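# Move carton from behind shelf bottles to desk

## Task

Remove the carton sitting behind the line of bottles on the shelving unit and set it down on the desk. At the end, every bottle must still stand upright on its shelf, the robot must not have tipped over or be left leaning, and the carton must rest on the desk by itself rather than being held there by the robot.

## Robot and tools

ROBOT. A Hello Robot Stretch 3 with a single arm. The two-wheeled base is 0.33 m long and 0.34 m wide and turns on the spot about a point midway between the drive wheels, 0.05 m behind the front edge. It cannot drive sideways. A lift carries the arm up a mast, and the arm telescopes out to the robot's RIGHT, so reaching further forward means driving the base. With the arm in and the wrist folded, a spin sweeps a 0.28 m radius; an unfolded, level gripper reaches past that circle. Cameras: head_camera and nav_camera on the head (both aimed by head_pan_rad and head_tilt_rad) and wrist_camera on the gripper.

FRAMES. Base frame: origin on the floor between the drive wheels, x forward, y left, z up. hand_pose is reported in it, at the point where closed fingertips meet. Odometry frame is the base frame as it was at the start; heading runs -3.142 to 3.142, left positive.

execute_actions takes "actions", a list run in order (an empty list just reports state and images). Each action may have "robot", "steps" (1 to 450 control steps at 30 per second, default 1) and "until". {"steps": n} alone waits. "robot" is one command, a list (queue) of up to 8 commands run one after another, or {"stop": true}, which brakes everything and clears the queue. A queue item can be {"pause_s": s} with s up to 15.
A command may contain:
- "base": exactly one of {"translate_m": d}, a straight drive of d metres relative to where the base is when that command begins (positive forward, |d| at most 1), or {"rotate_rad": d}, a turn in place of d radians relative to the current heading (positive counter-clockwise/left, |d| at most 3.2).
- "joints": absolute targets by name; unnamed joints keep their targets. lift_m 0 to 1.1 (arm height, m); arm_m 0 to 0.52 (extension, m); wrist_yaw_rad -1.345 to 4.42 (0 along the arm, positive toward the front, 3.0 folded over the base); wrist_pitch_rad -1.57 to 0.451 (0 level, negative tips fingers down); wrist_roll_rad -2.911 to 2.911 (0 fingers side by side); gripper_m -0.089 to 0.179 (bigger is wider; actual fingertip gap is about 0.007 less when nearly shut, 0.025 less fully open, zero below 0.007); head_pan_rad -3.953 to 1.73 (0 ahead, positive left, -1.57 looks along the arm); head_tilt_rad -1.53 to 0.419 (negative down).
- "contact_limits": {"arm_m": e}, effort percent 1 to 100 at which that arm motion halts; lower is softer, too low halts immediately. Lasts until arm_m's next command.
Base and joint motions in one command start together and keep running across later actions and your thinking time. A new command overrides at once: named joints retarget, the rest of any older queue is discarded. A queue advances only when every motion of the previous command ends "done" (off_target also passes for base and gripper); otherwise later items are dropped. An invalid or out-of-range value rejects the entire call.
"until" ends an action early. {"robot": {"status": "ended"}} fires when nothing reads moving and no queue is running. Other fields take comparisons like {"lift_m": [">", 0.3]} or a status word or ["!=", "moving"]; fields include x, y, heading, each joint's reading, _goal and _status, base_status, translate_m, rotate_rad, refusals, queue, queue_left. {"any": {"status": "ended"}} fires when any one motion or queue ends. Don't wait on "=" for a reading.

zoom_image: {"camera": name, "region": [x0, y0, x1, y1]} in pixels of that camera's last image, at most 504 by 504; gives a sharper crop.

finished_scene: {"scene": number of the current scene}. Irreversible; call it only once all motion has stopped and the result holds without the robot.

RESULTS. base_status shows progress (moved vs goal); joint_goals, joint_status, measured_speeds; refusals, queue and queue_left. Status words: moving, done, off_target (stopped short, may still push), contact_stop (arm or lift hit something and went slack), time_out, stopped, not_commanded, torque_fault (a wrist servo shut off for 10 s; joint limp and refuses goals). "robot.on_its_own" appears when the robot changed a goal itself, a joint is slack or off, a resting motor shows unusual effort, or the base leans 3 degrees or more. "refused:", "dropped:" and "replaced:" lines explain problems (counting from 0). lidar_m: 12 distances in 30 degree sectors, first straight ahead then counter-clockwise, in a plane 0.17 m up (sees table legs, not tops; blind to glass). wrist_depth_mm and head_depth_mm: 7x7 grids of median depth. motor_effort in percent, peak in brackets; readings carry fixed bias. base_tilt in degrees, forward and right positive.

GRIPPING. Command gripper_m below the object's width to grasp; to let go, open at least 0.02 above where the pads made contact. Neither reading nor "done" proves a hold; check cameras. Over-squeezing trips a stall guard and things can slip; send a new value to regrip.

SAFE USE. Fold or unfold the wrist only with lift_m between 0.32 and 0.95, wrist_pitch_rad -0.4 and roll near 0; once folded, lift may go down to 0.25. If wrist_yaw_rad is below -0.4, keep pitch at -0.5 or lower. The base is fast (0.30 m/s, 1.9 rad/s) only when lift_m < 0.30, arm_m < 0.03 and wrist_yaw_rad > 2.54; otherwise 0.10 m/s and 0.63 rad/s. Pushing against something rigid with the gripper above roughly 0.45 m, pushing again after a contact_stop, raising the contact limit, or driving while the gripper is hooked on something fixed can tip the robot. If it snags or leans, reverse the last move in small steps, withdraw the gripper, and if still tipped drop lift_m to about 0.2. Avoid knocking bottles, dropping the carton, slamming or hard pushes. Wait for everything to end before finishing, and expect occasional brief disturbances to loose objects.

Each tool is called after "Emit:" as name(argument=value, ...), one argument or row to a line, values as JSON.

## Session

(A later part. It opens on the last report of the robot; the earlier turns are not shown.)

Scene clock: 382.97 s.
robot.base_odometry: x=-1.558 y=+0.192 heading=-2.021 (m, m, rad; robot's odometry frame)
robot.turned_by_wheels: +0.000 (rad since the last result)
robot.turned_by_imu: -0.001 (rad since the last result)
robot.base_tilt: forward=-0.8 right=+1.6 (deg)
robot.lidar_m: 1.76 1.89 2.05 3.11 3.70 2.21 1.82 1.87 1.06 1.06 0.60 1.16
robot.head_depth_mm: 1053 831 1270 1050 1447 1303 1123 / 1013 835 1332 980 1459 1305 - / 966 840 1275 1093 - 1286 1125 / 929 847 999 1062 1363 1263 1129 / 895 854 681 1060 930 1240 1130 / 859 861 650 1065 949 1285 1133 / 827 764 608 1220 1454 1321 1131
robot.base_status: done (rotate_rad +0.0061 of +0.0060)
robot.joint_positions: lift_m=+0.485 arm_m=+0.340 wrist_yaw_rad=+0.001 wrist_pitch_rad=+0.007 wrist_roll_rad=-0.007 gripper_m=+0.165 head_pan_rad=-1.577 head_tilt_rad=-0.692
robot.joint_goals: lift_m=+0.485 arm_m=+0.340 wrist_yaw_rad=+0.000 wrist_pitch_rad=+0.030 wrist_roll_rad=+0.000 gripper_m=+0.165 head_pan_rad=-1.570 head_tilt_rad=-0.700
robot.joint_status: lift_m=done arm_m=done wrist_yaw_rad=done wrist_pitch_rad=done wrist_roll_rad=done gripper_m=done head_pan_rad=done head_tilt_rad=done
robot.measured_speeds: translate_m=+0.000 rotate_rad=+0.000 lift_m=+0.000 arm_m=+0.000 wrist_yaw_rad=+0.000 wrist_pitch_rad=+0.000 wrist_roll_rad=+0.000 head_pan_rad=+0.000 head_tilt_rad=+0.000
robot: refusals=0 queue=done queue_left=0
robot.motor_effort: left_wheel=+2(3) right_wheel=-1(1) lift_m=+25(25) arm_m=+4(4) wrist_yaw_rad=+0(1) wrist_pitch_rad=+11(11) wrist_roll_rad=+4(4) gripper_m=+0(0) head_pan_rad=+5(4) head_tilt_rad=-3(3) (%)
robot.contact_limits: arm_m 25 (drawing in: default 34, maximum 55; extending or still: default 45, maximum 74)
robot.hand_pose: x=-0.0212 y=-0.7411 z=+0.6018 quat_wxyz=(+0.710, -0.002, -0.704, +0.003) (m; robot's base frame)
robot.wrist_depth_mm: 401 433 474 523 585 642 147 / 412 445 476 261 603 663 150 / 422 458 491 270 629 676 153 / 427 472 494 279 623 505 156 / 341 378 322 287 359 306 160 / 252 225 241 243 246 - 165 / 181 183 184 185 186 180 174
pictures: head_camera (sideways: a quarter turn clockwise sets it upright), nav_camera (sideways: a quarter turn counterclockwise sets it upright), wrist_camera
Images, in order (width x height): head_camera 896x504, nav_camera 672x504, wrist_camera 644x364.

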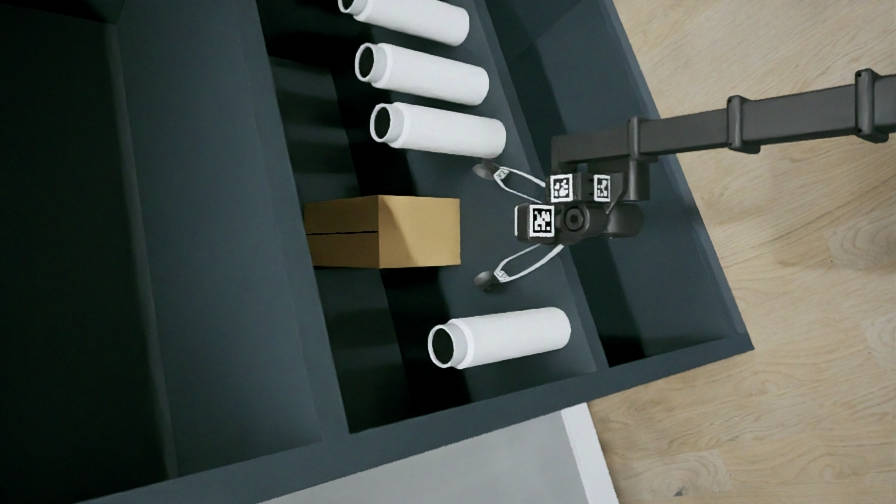

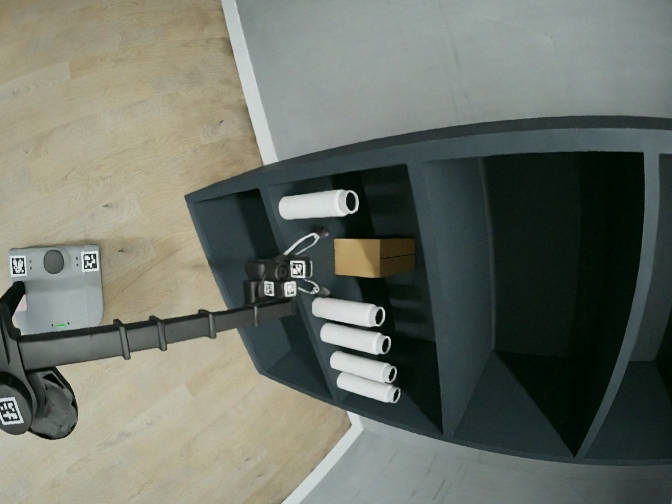

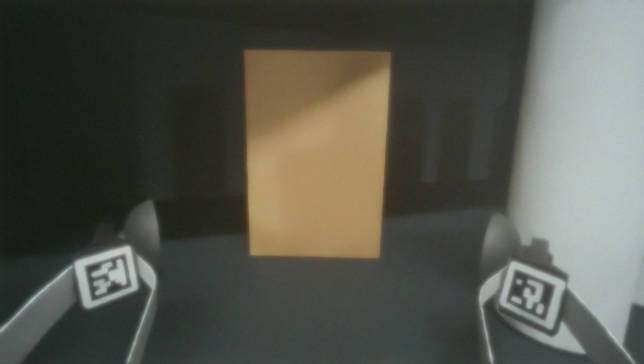

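Emit:
execute_actions(
  actions=[
    {"robot": {"joints": {"arm_m": 0.385}, "contact_limits": {"arm_m": 25}}, "steps": 120, "until": {"robot": {"status": "ended"}}},
  ],
)

Scene clock: 410.90 s.
robot.base_odometry: x=-1.558 y=+0.192 heading=-2.021 (m, m, rad; robot's odometry frame)
robot.turned_by_wheels: +0.000 (rad since the last result)
robot.turned_by_imu: -0.001 (rad since the last result)
robot.base_tilt: forward=-0.9 right=+1.6 (deg)
robot.lidar_m: 1.76 1.89 2.06 3.11 3.68 2.21 1.82 1.87 1.06 1.06 0.60 1.16
robot.head_depth_mm: 1055 830 1278 1050 1450 1300 1125 / 1012 839 1332 979 1458 1318 - / 969 843 1273 1087 - 1284 1128 / 927 847 998 1063 1363 1263 1128 / 891 853 678 1064 933 1239 1128 / 859 858 649 1067 950 1282 1131 / 828 765 609 1214 1448 1314 1133
robot.base_status: done (rotate_rad +0.0061 of +0.0060)
robot.joint_positions: lift_m=+0.485 arm_m=+0.385 wrist_yaw_rad=+0.001 wrist_pitch_rad=+0.007 wrist_roll_rad=-0.007 gripper_m=+0.165 head_pan_rad=-1.577 head_tilt_rad=-0.692
robot.joint_goals: lift_m=+0.485 arm_m=+0.385 wrist_yaw_rad=+0.000 wrist_pitch_rad=+0.030 wrist_roll_rad=+0.000 gripper_m=+0.165 head_pan_rad=-1.570 head_tilt_rad=-0.700
robot.joint_status: lift_m=done arm_m=done wrist_yaw_rad=done wrist_pitch_rad=done wrist_roll_rad=done gripper_m=done head_pan_rad=done head_tilt_rad=done
robot.measured_speeds: translate_m=+0.000 rotate_rad=+0.000 lift_m=+0.000 arm_m=+0.000 wrist_yaw_rad=+0.000 wrist_pitch_rad=+0.000 wrist_roll_rad=+0.000 head_pan_rad=+0.000 head_tilt_rad=+0.000
robot: refusals=0 queue=done queue_left=0
robot.motor_effort: left_wheel=+3(2) right_wheel=-2(1) lift_m=+25(25) arm_m=+4(4) wrist_yaw_rad=-1(1) wrist_pitch_rad=+11(11) wrist_roll_rad=+4(4) gripper_m=+0(0) head_pan_rad=+5(5) head_tilt_rad=-4(3) (%)
robot.contact_limits: arm_m 25 (drawing in: default 34, maximum 55; extending or still: default 45, maximum 74)
robot.hand_pose: x=-0.0212 y=-0.7861 z=+0.6018 quat_wxyz=(+0.710, -0.002, -0.704, +0.003) (m; robot's base frame)
robot.wrist_depth_mm: 369 399 425 469 540 596 135 / 375 409 221 217 557 615 133 / 387 420 229 224 575 636 133 / 399 430 457 231 577 635 133 / 344 377 296 239 329 401 134 / 251 226 241 244 245 - 131 / 181 182 184 185 187 180 131
pictures: head_camera (sideways: a quarter turn clockwise sets it upright), nav_camera (sideways: a quarter turn counterclockwise sets it upright), wrist_camera
Images, in order (width x height): head_camera 896x504, nav_camera 672x504, wrist_camera 644x364.

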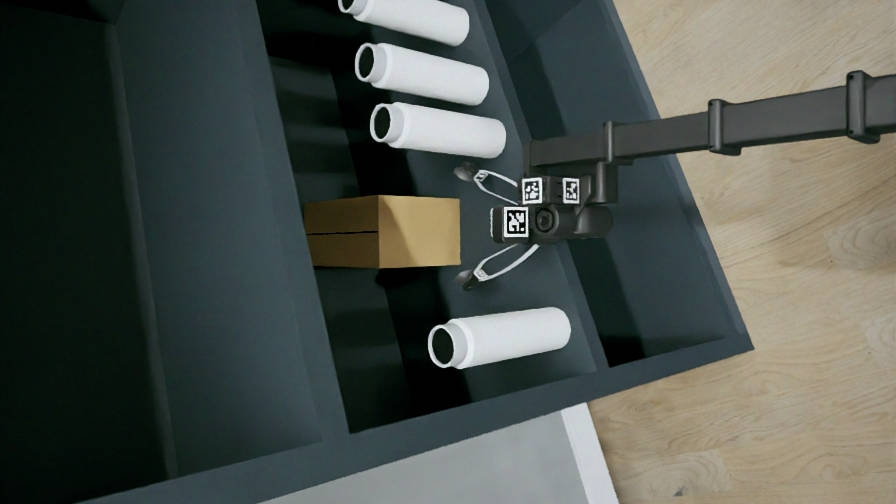

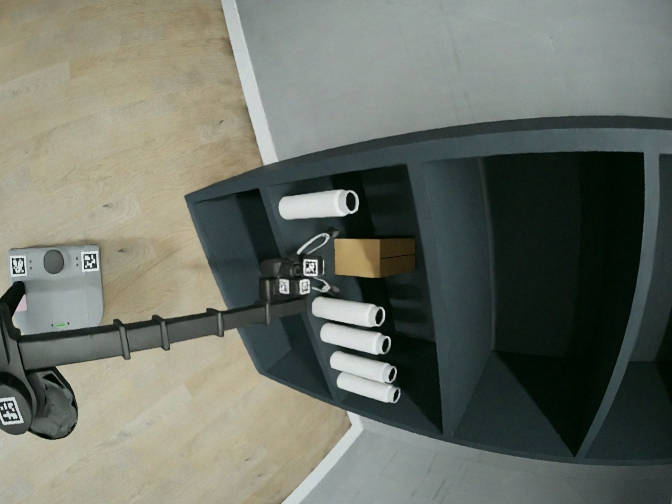

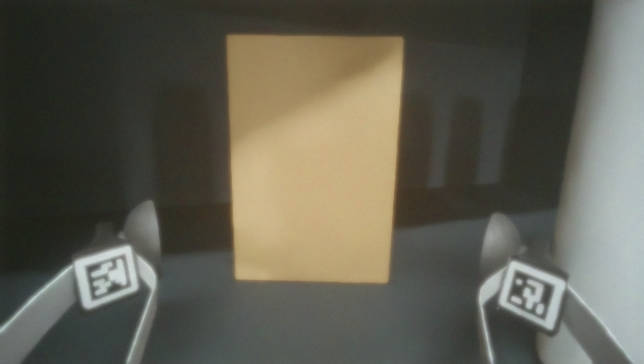

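Emit:
zoom_image(
  camera="head_camera",
  region=[350, 60, 680, 300],
)

Emit:
zoom_image(
  camera="nav_camera",
  region=[200, 180, 440, 360],
)

Region (350, 60, 680, 300) of head_camera's 896x504 image, scaled by 1.527, with more detail than that image has; it fills the top 367 rows of this view, and the rest is white.

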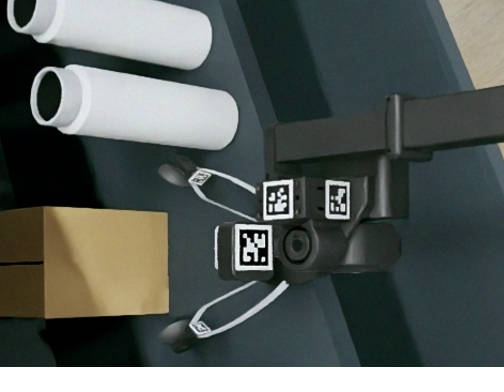

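Region (200, 180, 440, 360) of nav_camera's 672x504 image, scaled by 2.100, with more detail than that image has; it fills the top 378 rows of this view, and the rest is white.

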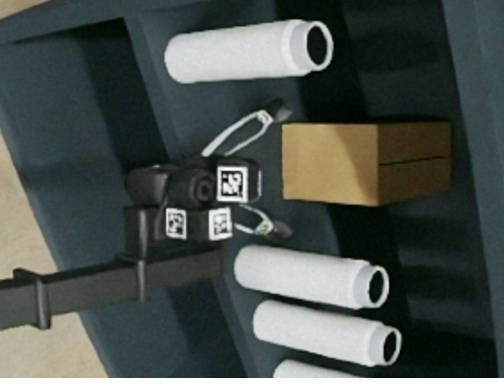

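Emit:
execute_actions(
  actions=[
    {"robot": {"joints": {"arm_m": 0.45}, "contact_limits": {"arm_m": 25}}, "steps": 120, "until": {"robot": {"status": "ended"}}},
  ],
)

Scene clock: 485.07 s.
robot.base_odometry: x=-1.558 y=+0.192 heading=-2.021 (m, m, rad; robot's odometry frame)
robot.turned_by_wheels: +0.000 (rad since the last result)
robot.turned_by_imu: -0.001 (rad since the last result)
robot.base_tilt: forward=-0.9 right=+1.6 (deg)
robot.lidar_m: 1.77 1.88 2.05 3.10 3.69 2.22 1.82 1.87 1.05 1.06 0.60 1.15
robot.head_depth_mm: 1054 831 1272 1049 1452 1299 1121 / 1011 837 1334 979 1460 1321 - / 967 842 1270 1108 1391 1284 1130 / 931 848 998 1057 1358 1263 1132 / 893 851 678 1063 932 1237 1129 / 859 860 650 1068 949 1288 1134 / 827 766 608 1221 1454 1322 1136
robot.base_status: done (rotate_rad +0.0061 of +0.0060)
robot.joint_positions: lift_m=+0.485 arm_m=+0.450 wrist_yaw_rad=+0.001 wrist_pitch_rad=+0.007 wrist_roll_rad=-0.007 gripper_m=+0.165 head_pan_rad=-1.577 head_tilt_rad=-0.692
robot.joint_goals: lift_m=+0.485 arm_m=+0.450 wrist_yaw_rad=+0.000 wrist_pitch_rad=+0.030 wrist_roll_rad=+0.000 gripper_m=+0.165 head_pan_rad=-1.570 head_tilt_rad=-0.700
robot.joint_status: lift_m=done arm_m=done wrist_yaw_rad=done wrist_pitch_rad=done wrist_roll_rad=done gripper_m=done head_pan_rad=done head_tilt_rad=done
robot.measured_speeds: translate_m=+0.000 rotate_rad=+0.000 lift_m=+0.000 arm_m=+0.000 wrist_yaw_rad=+0.000 wrist_pitch_rad=+0.000 wrist_roll_rad=+0.000 head_pan_rad=+0.000 head_tilt_rad=+0.000
robot: refusals=0 queue=done queue_left=0
robot.motor_effort: left_wheel=+2(3) right_wheel=-2(2) lift_m=+25(25) arm_m=+4(6) wrist_yaw_rad=+0(1) wrist_pitch_rad=+11(11) wrist_roll_rad=+4(3) gripper_m=+0(0) head_pan_rad=+5(4) head_tilt_rad=-3(3) (%)
robot.contact_limits: arm_m 25 (drawing in: default 34, maximum 55; extending or still: default 45, maximum 74)
robot.hand_pose: x=-0.0212 y=-0.8511 z=+0.6018 quat_wxyz=(+0.710, -0.002, -0.704, +0.003) (m; robot's base frame)
robot.wrist_depth_mm: 322 346 151 150 150 533 505 / 330 355 155 154 154 556 503 / 339 368 160 160 160 573 503 / 347 375 166 164 166 586 504 / 339 372 171 170 171 401 373 / 251 225 177 176 217 - 252 / 181 182 181 180 180 180 189
pictures: head_camera (sideways: a quarter turn clockwise sets it upright), nav_camera (sideways: a quarter turn counterclockwise sets it upright), wrist_camera
Images, in order (width x height): head_camera 896x504, nav_camera 672x504, wrist_camera 644x364.

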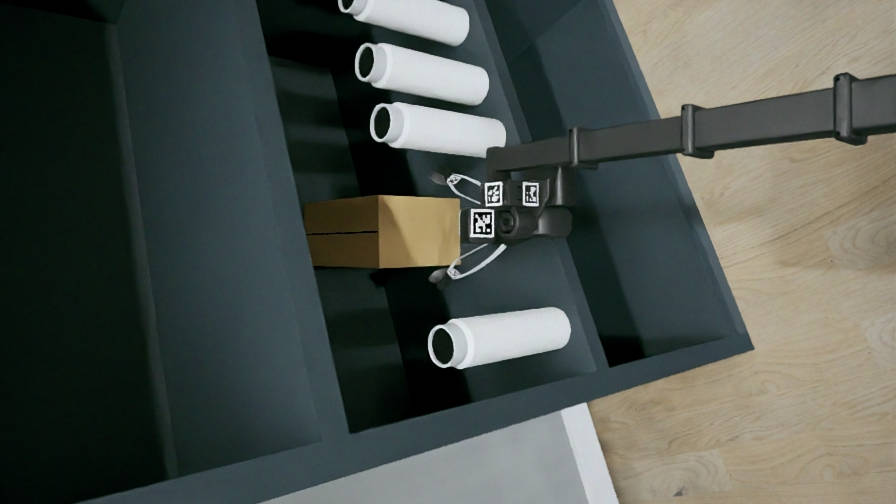

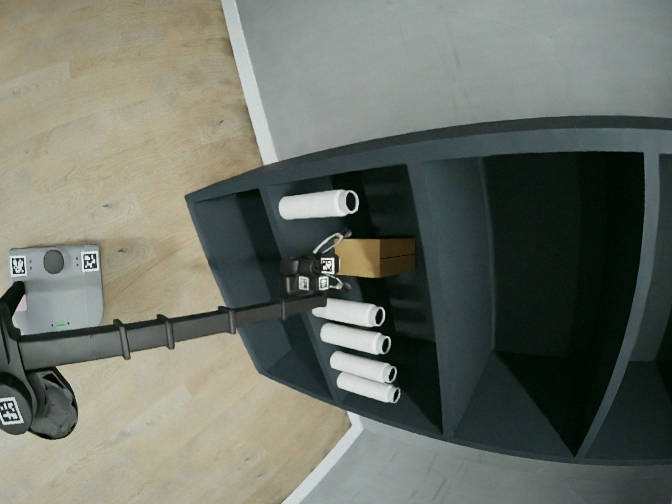

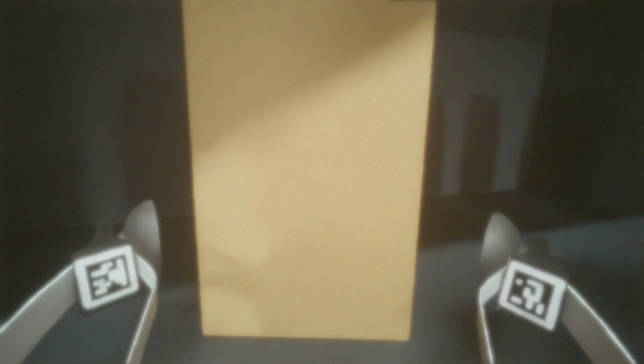

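Emit:
execute_actions(
  actions=[
    {"robot": {"base": {"translate_m": 0.006}}, "steps": 90, "until": {"robot": {"status": "ended"}}},
  ],
)

Scene clock: 497.30 s.
robot.base_odometry: x=-1.561 y=+0.186 heading=-2.021 (m, m, rad; robot's odometry frame)
robot.turned_by_wheels: +0.000 (rad since the last result)
robot.turned_by_imu: -0.001 (rad since the last result)
robot.base_tilt: forward=-0.9 right=+1.6 (deg)
robot.lidar_m: 1.76 1.88 2.05 3.08 3.68 2.21 1.83 1.88 1.06 1.06 0.59 1.16
robot.head_depth_mm: 1055 830 1288 1051 1453 1297 1119 / 1009 835 1326 984 1459 1317 - / 967 839 1239 1097 1391 1280 1130 / 928 846 996 1058 1360 1263 1127 / 889 854 677 1104 944 1235 1127 / 855 859 648 1099 974 1283 1133 / 819 535 617 1214 1449 1314 1133
robot.base_status: done (translate_m +0.0060 of +0.0060)
robot.joint_positions: lift_m=+0.485 arm_m=+0.450 wrist_yaw_rad=+0.001 wrist_pitch_rad=+0.007 wrist_roll_rad=-0.007 gripper_m=+0.165 head_pan_rad=-1.577 head_tilt_rad=-0.692
robot.joint_goals: lift_m=+0.485 arm_m=+0.450 wrist_yaw_rad=+0.000 wrist_pitch_rad=+0.030 wrist_roll_rad=+0.000 gripper_m=+0.165 head_pan_rad=-1.570 head_tilt_rad=-0.700
robot.joint_status: lift_m=done arm_m=done wrist_yaw_rad=done wrist_pitch_rad=done wrist_roll_rad=done gripper_m=done head_pan_rad=done head_tilt_rad=done
robot.measured_speeds: translate_m=+0.000 rotate_rad=+0.000 lift_m=+0.000 arm_m=+0.000 wrist_yaw_rad=+0.000 wrist_pitch_rad=+0.000 wrist_roll_rad=+0.000 head_pan_rad=+0.000 head_tilt_rad=+0.000
robot: refusals=0 queue=done queue_left=0
robot.motor_effort: left_wheel=+2(6) right_wheel=-1(6) lift_m=+25(25) arm_m=+4(4) wrist_yaw_rad=+1(1) wrist_pitch_rad=+11(11) wrist_roll_rad=+3(3) gripper_m=+0(0) head_pan_rad=+4(5) head_tilt_rad=-3(3) (%)
robot.contact_limits: arm_m 25 (drawing in: default 34, maximum 55; extending or still: default 45, maximum 74)
robot.hand_pose: x=-0.0212 y=-0.8511 z=+0.6018 quat_wxyz=(+0.710, -0.002, -0.704, +0.003) (m; robot's base frame)
robot.wrist_depth_mm: 320 345 150 150 149 524 506 / 327 355 156 155 154 551 507 / 337 363 160 159 159 572 511 / 345 374 166 164 164 585 513 / 341 369 172 170 170 403 372 / 252 224 178 176 178 - 251 / 181 182 181 180 179 180 188
pictures: head_camera (sideways: a quarter turn clockwise sets it upright), nav_camera (sideways: a quarter turn counterclockwise sets it upright), wrist_camera
Images, in order (width x height): head_camera 896x504, nav_camera 672x504, wrist_camera 644x364.

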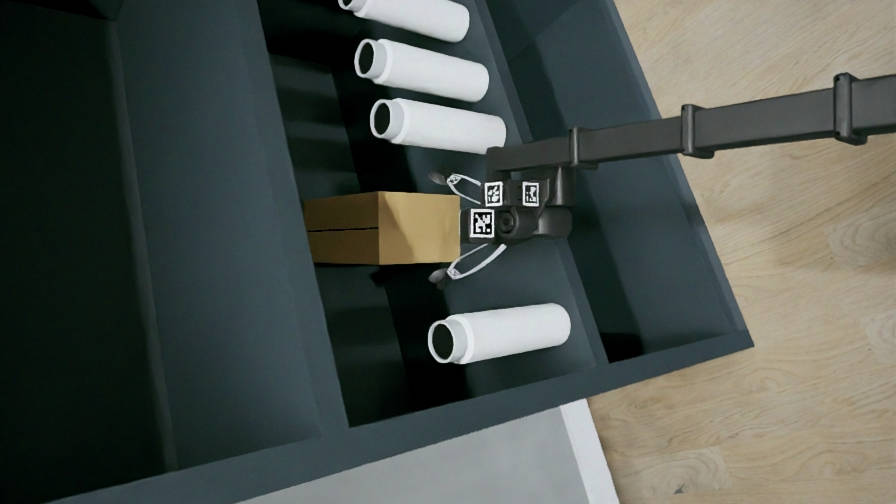

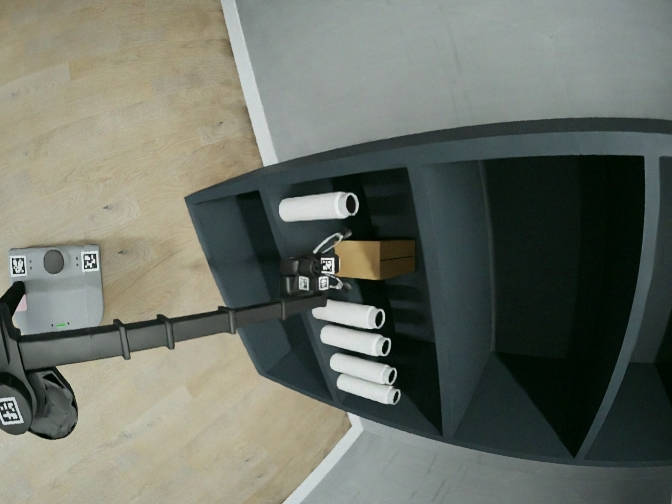

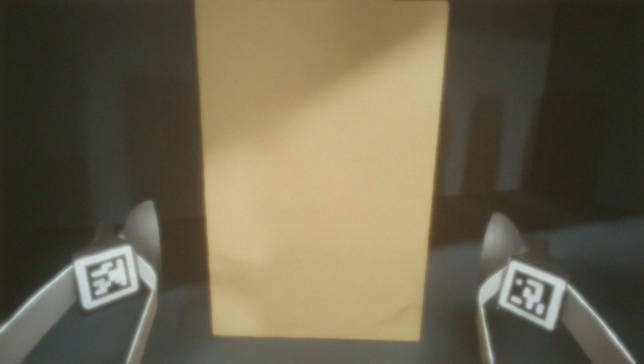

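Emit:
execute_actions(
  actions=[
    {"robot": {"joints": {"arm_m": 0.487}, "contact_limits": {"arm_m": 25}}, "steps": 120, "until": {"robot": {"status": "ended"}}},
  ],
)

Scene clock: 504.27 s.
robot.base_odometry: x=-1.561 y=+0.186 heading=-2.021 (m, m, rad; robot's odometry frame)
robot.turned_by_wheels: +0.000 (rad since the last result)
robot.turned_by_imu: -0.001 (rad since the last result)
robot.base_tilt: forward=-0.9 right=+1.6 (deg)
robot.lidar_m: 1.76 1.88 2.04 3.09 3.68 2.22 1.83 1.87 1.06 1.06 0.59 1.16
robot.head_depth_mm: 1054 832 1290 1051 1453 1304 1122 / 1010 834 1329 983 1442 1315 - / 967 841 1242 1128 1420 1279 1128 / 926 846 997 1061 1363 1267 1128 / 891 851 677 1096 946 1240 1129 / 859 860 648 1099 974 1284 1135 / 820 535 618 1216 1459 1322 1132
robot.base_status: done (translate_m +0.0060 of +0.0060)
robot.joint_positions: lift_m=+0.485 arm_m=+0.487 wrist_yaw_rad=+0.001 wrist_pitch_rad=+0.007 wrist_roll_rad=-0.007 gripper_m=+0.165 head_pan_rad=-1.577 head_tilt_rad=-0.692
robot.joint_goals: lift_m=+0.485 arm_m=+0.487 wrist_yaw_rad=+0.000 wrist_pitch_rad=+0.030 wrist_roll_rad=+0.000 gripper_m=+0.165 head_pan_rad=-1.570 head_tilt_rad=-0.700
robot.joint_status: lift_m=done arm_m=done wrist_yaw_rad=done wrist_pitch_rad=done wrist_roll_rad=done gripper_m=done head_pan_rad=done head_tilt_rad=done
robot.measured_speeds: translate_m=+0.000 rotate_rad=+0.000 lift_m=+0.000 arm_m=+0.000 wrist_yaw_rad=+0.000 wrist_pitch_rad=+0.000 wrist_roll_rad=+0.000 head_pan_rad=+0.000 head_tilt_rad=+0.000
robot: refusals=0 queue=done queue_left=0
robot.motor_effort: left_wheel=+2(2) right_wheel=-1(2) lift_m=+25(25) arm_m=+4(3) wrist_yaw_rad=+0(1) wrist_pitch_rad=+11(11) wrist_roll_rad=+4(4) gripper_m=+0(1) head_pan_rad=+6(4) head_tilt_rad=-3(3) (%)
robot.contact_limits: arm_m 25 (drawing in: default 34, maximum 55; extending or still: default 45, maximum 74)
robot.hand_pose: x=-0.0212 y=-0.8881 z=+0.6018 quat_wxyz=(+0.710, -0.002, -0.704, +0.003) (m; robot's base frame)
robot.wrist_depth_mm: 294 307 116 115 114 483 489 / 301 317 119 118 118 506 492 / 308 327 123 123 122 525 500 / 317 337 127 126 126 538 504 / 315 335 131 131 130 402 371 / 251 212 136 135 134 - 252 / 181 182 141 140 139 179 189
pictures: head_camera (sideways: a quarter turn clockwise sets it upright), nav_camera (sideways: a quarter turn counterclockwise sets it upright), wrist_camera
Images, in order (width x height): head_camera 896x504, nav_camera 672x504, wrist_camera 644x364.

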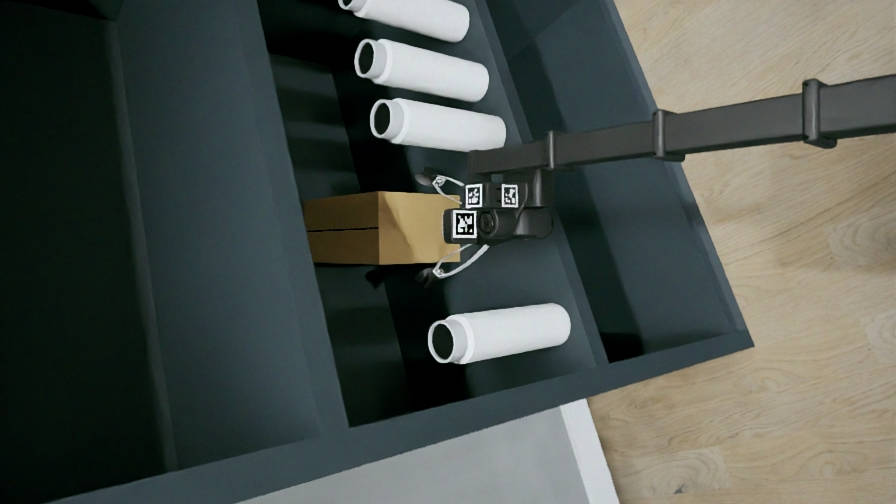

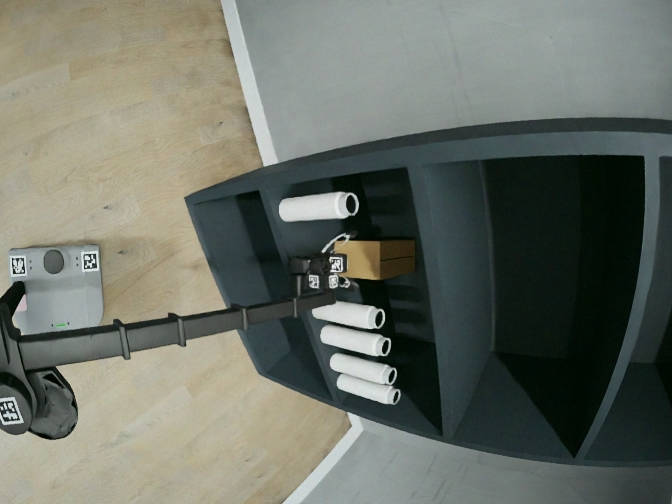

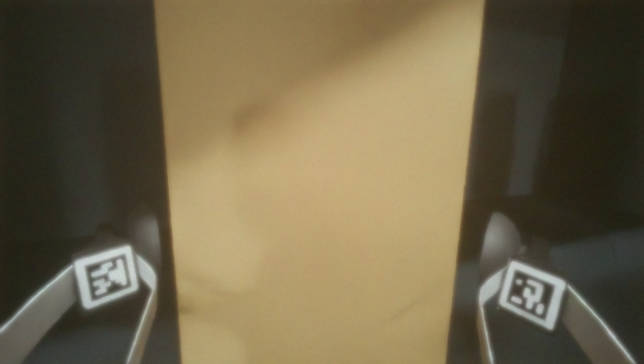

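Emit:
execute_actions(
  actions=[
    {"robot": {"joints": {"gripper_m": 0.082}}, "steps": 120, "until": {"robot": {"status": "ended"}}},
    {"steps": 10},
  ],
)

Scene clock: 510.77 s.
robot.base_odometry: x=-1.561 y=+0.186 heading=-2.021 (m, m, rad; robot's odometry frame)
robot.turned_by_wheels: +0.000 (rad since the last result)
robot.turned_by_imu: -0.001 (rad since the last result)
robot.base_tilt: forward=-0.9 right=+1.6 (deg)
robot.lidar_m: 1.76 1.88 2.05 3.08 3.69 2.23 1.83 1.87 1.06 1.06 0.59 1.15
robot.head_depth_mm: 1055 833 1292 1054 1454 1303 1117 / 1008 836 1324 982 1440 1317 - / 969 842 1243 1096 1426 1279 1126 / 929 845 993 1060 1359 1264 1133 / 890 853 677 1099 945 1244 1132 / 857 860 647 1103 973 1285 1134 / 819 536 619 1216 1455 1320 1134
robot.base_status: done (translate_m +0.0060 of +0.0060)
robot.joint_positions: lift_m=+0.485 arm_m=+0.487 wrist_yaw_rad=+0.001 wrist_pitch_rad=+0.007 wrist_roll_rad=-0.007 gripper_m=+0.083 head_pan_rad=-1.577 head_tilt_rad=-0.692
robot.joint_goals: lift_m=+0.485 arm_m=+0.487 wrist_yaw_rad=+0.000 wrist_pitch_rad=+0.030 wrist_roll_rad=+0.000 gripper_m=+0.082 head_pan_rad=-1.570 head_tilt_rad=-0.700
robot.joint_status: lift_m=done arm_m=done wrist_yaw_rad=done wrist_pitch_rad=done wrist_roll_rad=done gripper_m=done head_pan_rad=done head_tilt_rad=done
robot.measured_speeds: translate_m=+0.000 rotate_rad=+0.000 lift_m=+0.000 arm_m=+0.000 wrist_yaw_rad=+0.000 wrist_pitch_rad=+0.000 wrist_roll_rad=+0.000 head_pan_rad=+0.000 head_tilt_rad=+0.000
robot: refusals=0 queue=done queue_left=0
robot.motor_effort: left_wheel=+3(2) right_wheel=-2(2) lift_m=+25(25) arm_m=+4(4) wrist_yaw_rad=-1(1) wrist_pitch_rad=+11(11) wrist_roll_rad=+4(3) gripper_m=-20(100) head_pan_rad=+5(5) head_tilt_rad=-3(3) (%)
robot.contact_limits: arm_m 25 (drawing in: default 34, maximum 55; extending or still: default 45, maximum 74)
robot.hand_pose: x=-0.0212 y=-0.8881 z=+0.6018 quat_wxyz=(+0.710, -0.002, -0.704, +0.003) (m; robot's base frame)
robot.wrist_depth_mm: 293 309 114 113 113 487 491 / 300 317 117 117 116 502 491 / 308 329 121 120 120 529 500 / 317 339 125 124 123 541 499 / 316 340 129 129 128 402 370 / 236 213 134 133 133 - 252 / - 182 139 138 137 183 190
pictures: head_camera (sideways: a quarter turn clockwise sets it upright), nav_camera (sideways: a quarter turn counterclockwise sets it upright), wrist_camera
Images, in order (width x height): head_camera 896x504, nav_camera 672x504, wrist_camera 644x364.

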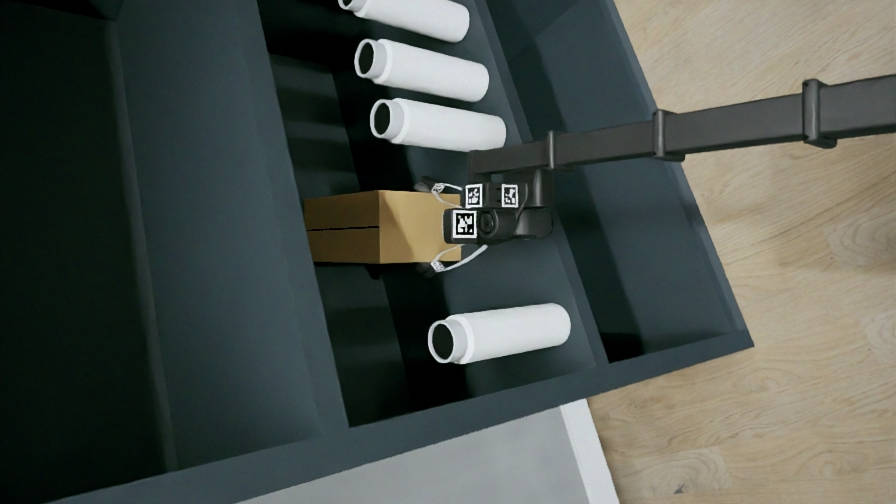

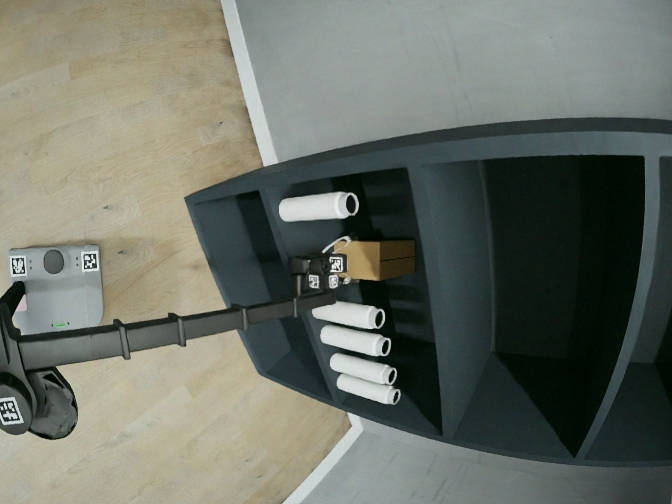

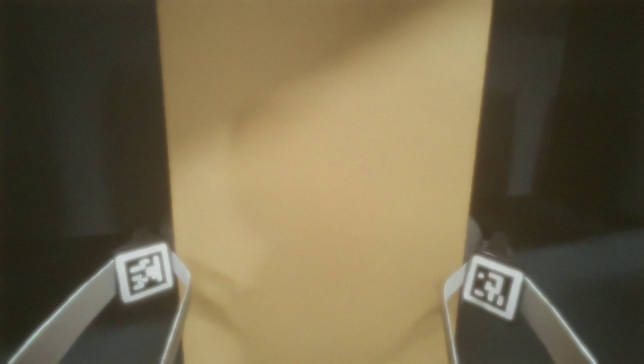

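Emit:
execute_actions(
  actions=[
    {"robot": [{"joints": {"lift_m": 0.5}}, {"joints": {"arm_m": 0.36}, "contact_limits": {"arm_m": 30}}], "steps": 200, "until": {"robot": {"status": "ended"}}},
  ],
)

Scene clock: 529.90 s.
robot.base_odometry: x=-1.561 y=+0.186 heading=-2.021 (m, m, rad; robot's odometry frame)
robot.turned_by_wheels: +0.000 (rad since the last result)
robot.turned_by_imu: -0.001 (rad since the last result)
robot.base_tilt: forward=-0.9 right=+1.6 (deg)
robot.lidar_m: 1.76 1.88 2.05 3.09 3.68 2.23 1.83 1.88 1.06 1.06 0.59 1.16
robot.head_depth_mm: 1055 833 1285 1053 1446 1295 1123 / 1008 835 1326 980 1458 1338 - / 965 839 1253 1025 1355 1286 1130 / 927 846 985 954 1363 1263 1131 / 889 851 678 1100 944 1236 1129 / 858 860 648 1101 975 1285 1132 / 818 536 619 1212 1459 1324 1134
robot.base_status: done (translate_m +0.0060 of +0.0060)
robot.joint_positions: lift_m=+0.500 arm_m=+0.360 wrist_yaw_rad=+0.001 wrist_pitch_rad=-0.001 wrist_roll_rad=-0.007 gripper_m=+0.083 head_pan_rad=-1.577 head_tilt_rad=-0.692
robot.joint_goals: lift_m=+0.500 arm_m=+0.360 wrist_yaw_rad=+0.000 wrist_pitch_rad=+0.030 wrist_roll_rad=+0.000 gripper_m=+0.082 head_pan_rad=-1.570 head_tilt_rad=-0.700
robot.joint_status: lift_m=done arm_m=done wrist_yaw_rad=done wrist_pitch_rad=done wrist_roll_rad=done gripper_m=done head_pan_rad=done head_tilt_rad=done
robot.measured_speeds: translate_m=+0.000 rotate_rad=+0.000 lift_m=+0.000 arm_m=+0.000 wrist_yaw_rad=+0.000 wrist_pitch_rad=+0.000 wrist_roll_rad=+0.000 head_pan_rad=+0.000 head_tilt_rad=+0.000
robot: refusals=0 queue=done queue_left=0
robot.motor_effort: left_wheel=+2(3) right_wheel=-2(2) lift_m=+47(49) arm_m=-5(5) wrist_yaw_rad=+0(1) wrist_pitch_rad=+14(14) wrist_roll_rad=+4(4) gripper_m=-19(21) head_pan_rad=+4(5) head_tilt_rad=-3(3) (%)
robot.contact_limits: arm_m 30 (drawing in: default 34, maximum 55; extending or still: default 45, maximum 74)
robot.hand_pose: x=-0.0212 y=-0.7615 z=+0.6141 quat_wxyz=(+0.710, +0.001, -0.704, +0.000) (m; robot's base frame)
robot.wrist_depth_mm: 384 406 118 117 116 617 143 / 394 419 120 120 120 647 143 / 405 431 124 123 122 663 145 / 412 445 127 126 125 627 146 / 372 372 130 129 129 395 148 / 267 233 133 133 132 - 151 / - 200 137 137 135 196 151
pictures: head_camera (sideways: a quarter turn clockwise sets it upright), nav_camera (sideways: a quarter turn counterclockwise sets it upright), wrist_camera
Images, in order (width x height): head_camera 896x504, nav_camera 672x504, wrist_camera 644x364.

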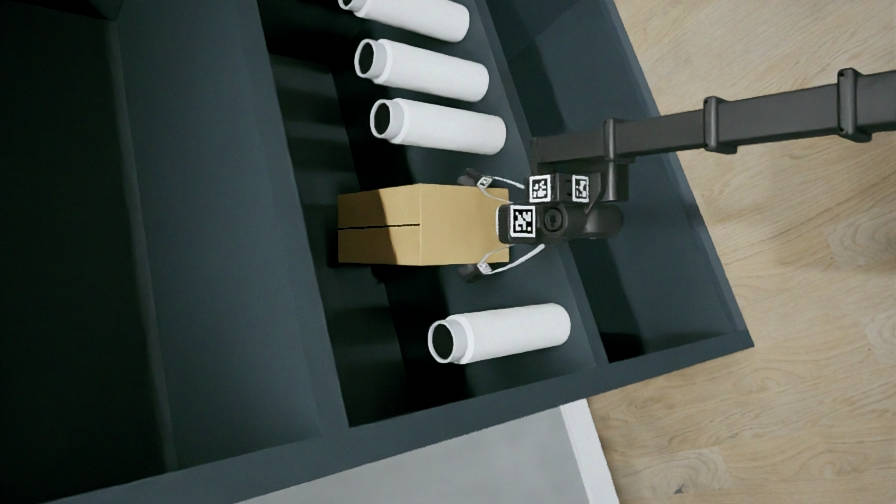

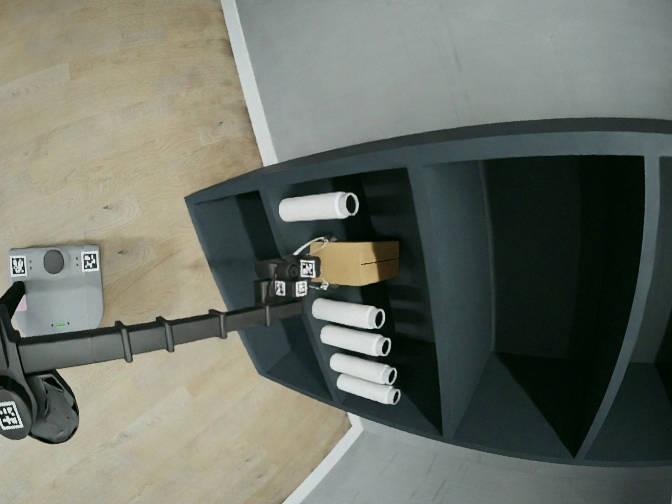

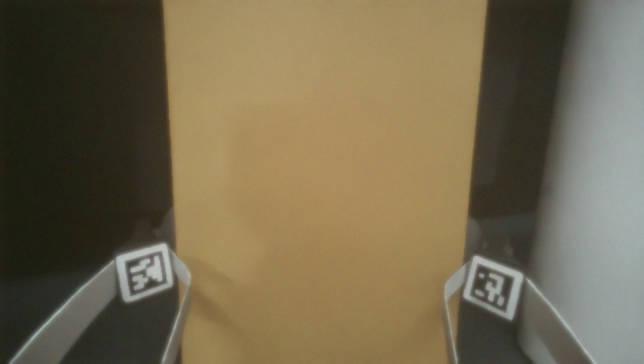

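Emit:
execute_actions(
  actions=[
    {"robot": {"joints": {"lift_m": 0.57, "arm_m": 0.22, "wrist_pitch_rad": 0.07}, "contact_limits": {"arm_m": 30}}, "steps": 200, "until": {"robot": {"status": "ended"}}},
  ],
)

Scene clock: 541.77 s.
robot.base_odometry: x=-1.561 y=+0.186 heading=-2.021 (m, m, rad; robot's odometry frame)
robot.turned_by_wheels: +0.000 (rad since the last result)
robot.turned_by_imu: -0.001 (rad since the last result)
robot.base_tilt: forward=-0.9 right=+1.6 (deg)
robot.lidar_m: 1.76 1.88 2.05 3.11 3.69 2.23 1.82 1.88 1.05 1.06 0.59 1.16
robot.head_depth_mm: 1053 831 1289 1052 1452 1297 1142 / 1009 836 1331 981 1468 1292 1103 / 967 840 1269 816 1348 1249 1126 / 925 847 973 799 971 1263 1131 / 889 853 678 1098 944 1242 1129 / 857 861 650 1102 974 1293 1134 / 818 535 618 1219 1453 1324 1137
robot.base_status: done (translate_m +0.0060 of +0.0060)
robot.joint_positions: lift_m=+0.570 arm_m=+0.220 wrist_yaw_rad=+0.001 wrist_pitch_rad=+0.029 wrist_roll_rad=-0.007 gripper_m=+0.083 head_pan_rad=-1.577 head_tilt_rad=-0.692
robot.joint_goals: lift_m=+0.570 arm_m=+0.220 wrist_yaw_rad=+0.000 wrist_pitch_rad=+0.070 wrist_roll_rad=+0.000 gripper_m=+0.082 head_pan_rad=-1.570 head_tilt_rad=-0.700
robot.joint_status: lift_m=done arm_m=done wrist_yaw_rad=done wrist_pitch_rad=done wrist_roll_rad=done gripper_m=done head_pan_rad=done head_tilt_rad=done
robot.measured_speeds: translate_m=+0.000 rotate_rad=+0.000 lift_m=+0.000 arm_m=+0.000 wrist_yaw_rad=+0.000 wrist_pitch_rad=+0.000 wrist_roll_rad=+0.000 head_pan_rad=+0.000 head_tilt_rad=+0.000
robot: refusals=0 queue=done queue_left=0
robot.motor_effort: left_wheel=+3(2) right_wheel=-1(2) lift_m=+47(48) arm_m=-5(3) wrist_yaw_rad=+0(0) wrist_pitch_rad=+19(20) wrist_roll_rad=+4(4) gripper_m=-21(20) head_pan_rad=+5(4) head_tilt_rad=-3(3) (%)
robot.contact_limits: arm_m 30 (drawing in: default 34, maximum 55; extending or still: default 45, maximum 74)
robot.hand_pose: x=-0.0212 y=-0.6221 z=+0.6916 quat_wxyz=(+0.710, -0.010, -0.704, +0.010) (m; robot's base frame)
robot.wrist_depth_mm: 392 534 148 148 147 672 562 / 241 543 144 144 144 769 583 / 161 557 141 140 140 279 316 / 162 565 137 137 137 283 359 / 165 187 134 134 133 333 374 / 167 189 131 131 131 - 386 / - 201 128 128 128 306 352
pictures: head_camera (sideways: a quarter turn clockwise sets it upright), nav_camera (sideways: a quarter turn counterclockwise sets it upright), wrist_camera
Images, in order (width x height): head_camera 896x504, nav_camera 672x504, wrist_camera 644x364.

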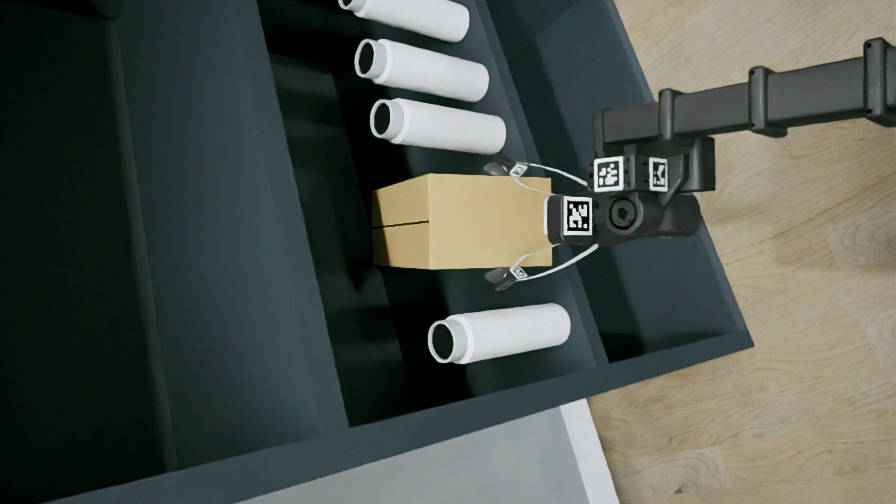

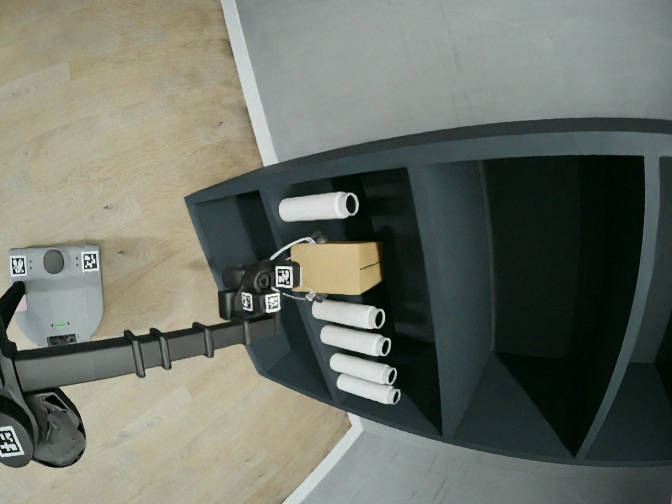

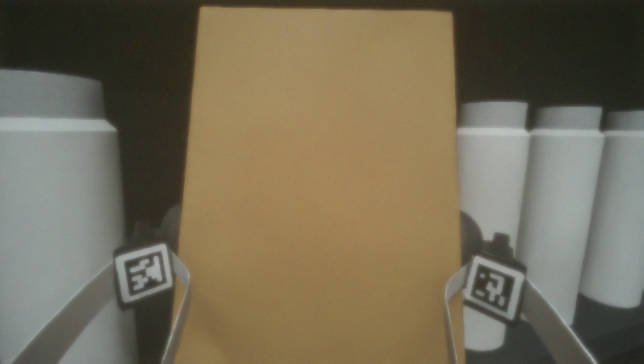

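Emit:
execute_actions(
  actions=[
    {"robot": {"joints": {"lift_m": 0.6}}, "steps": 100, "until": {"robot": {"status": "ended"}}},
    {"steps": 5},
  ],
)

Scene clock: 552.87 s.
robot.base_odometry: x=-1.561 y=+0.186 heading=-2.021 (m, m, rad; robot's odometry frame)
robot.turned_by_wheels: +0.000 (rad since the last result)
robot.turned_by_imu: -0.001 (rad since the last result)
robot.base_tilt: forward=-0.9 right=+1.6 (deg)
robot.lidar_m: 1.76 1.88 2.04 3.09 3.70 2.22 1.83 1.88 1.06 1.06 0.59 1.16
robot.head_depth_mm: 1057 836 1288 1053 1454 1299 1142 / 1009 837 1326 981 1496 - 1121 / 967 842 1262 789 997 1276 1125 / 927 847 879 778 986 1261 1128 / 891 850 678 1098 943 1239 1131 / 854 862 649 1102 974 1289 1132 / 819 537 618 1219 1459 1323 1131
robot.base_status: done (translate_m +0.0060 of +0.0060)
robot.joint_positions: lift_m=+0.600 arm_m=+0.220 wrist_yaw_rad=+0.001 wrist_pitch_rad=+0.029 wrist_roll_rad=-0.007 gripper_m=+0.083 head_pan_rad=-1.577 head_tilt_rad=-0.692
robot.joint_goals: lift_m=+0.600 arm_m=+0.220 wrist_yaw_rad=+0.000 wrist_pitch_rad=+0.070 wrist_roll_rad=+0.000 gripper_m=+0.082 head_pan_rad=-1.570 head_tilt_rad=-0.700
robot.joint_status: lift_m=done arm_m=done wrist_yaw_rad=done wrist_pitch_rad=done wrist_roll_rad=done gripper_m=done head_pan_rad=done head_tilt_rad=done
robot.measured_speeds: translate_m=+0.000 rotate_rad=+0.000 lift_m=+0.000 arm_m=+0.000 wrist_yaw_rad=+0.000 wrist_pitch_rad=+0.000 wrist_roll_rad=+0.000 head_pan_rad=+0.000 head_tilt_rad=+0.000
robot: refusals=0 queue=done queue_left=0
robot.motor_effort: left_wheel=+2(3) right_wheel=-1(1) lift_m=+47(48) arm_m=-5(5) wrist_yaw_rad=-2(1) wrist_pitch_rad=+19(19) wrist_roll_rad=+4(4) gripper_m=-20(20) head_pan_rad=+4(5) head_tilt_rad=-3(4) (%)
robot.contact_limits: arm_m 30 (drawing in: default 34, maximum 55; extending or still: default 45, maximum 74)
robot.hand_pose: x=-0.0212 y=-0.6221 z=+0.7216 quat_wxyz=(+0.710, -0.010, -0.704, +0.010) (m; robot's base frame)
robot.wrist_depth_mm: 390 526 148 148 148 575 544 / 383 547 144 143 143 754 584 / 333 550 141 140 140 696 547 / 165 573 137 137 137 284 364 / 165 187 134 134 133 332 370 / 167 189 131 131 131 - 384 / - 201 128 128 128 325 381
pictures: head_camera (sideways: a quarter turn clockwise sets it upright), nav_camera (sideways: a quarter turn counterclockwise sets it upright), wrist_camera
Images, in order (width x height): head_camera 896x504, nav_camera 672x504, wrist_camera 644x364.

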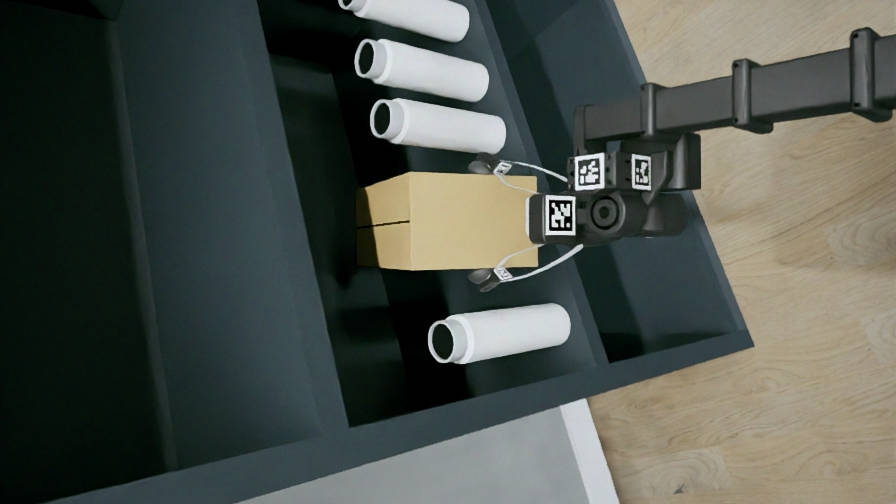

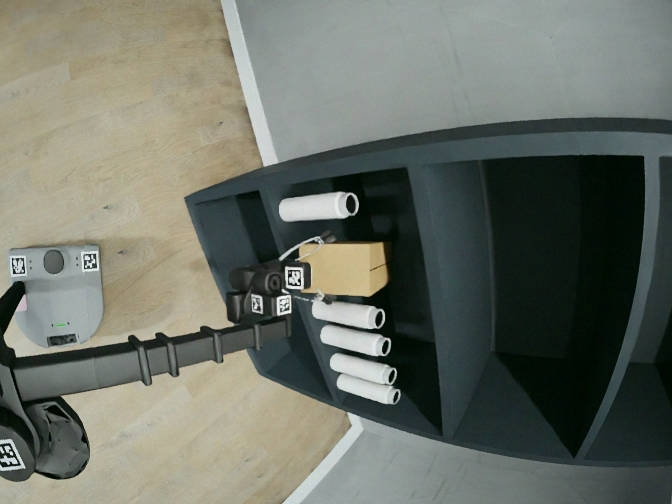

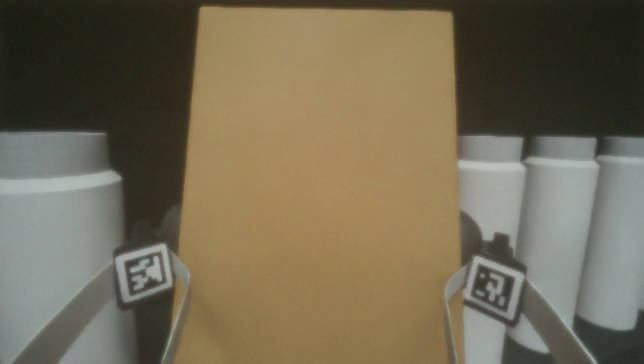

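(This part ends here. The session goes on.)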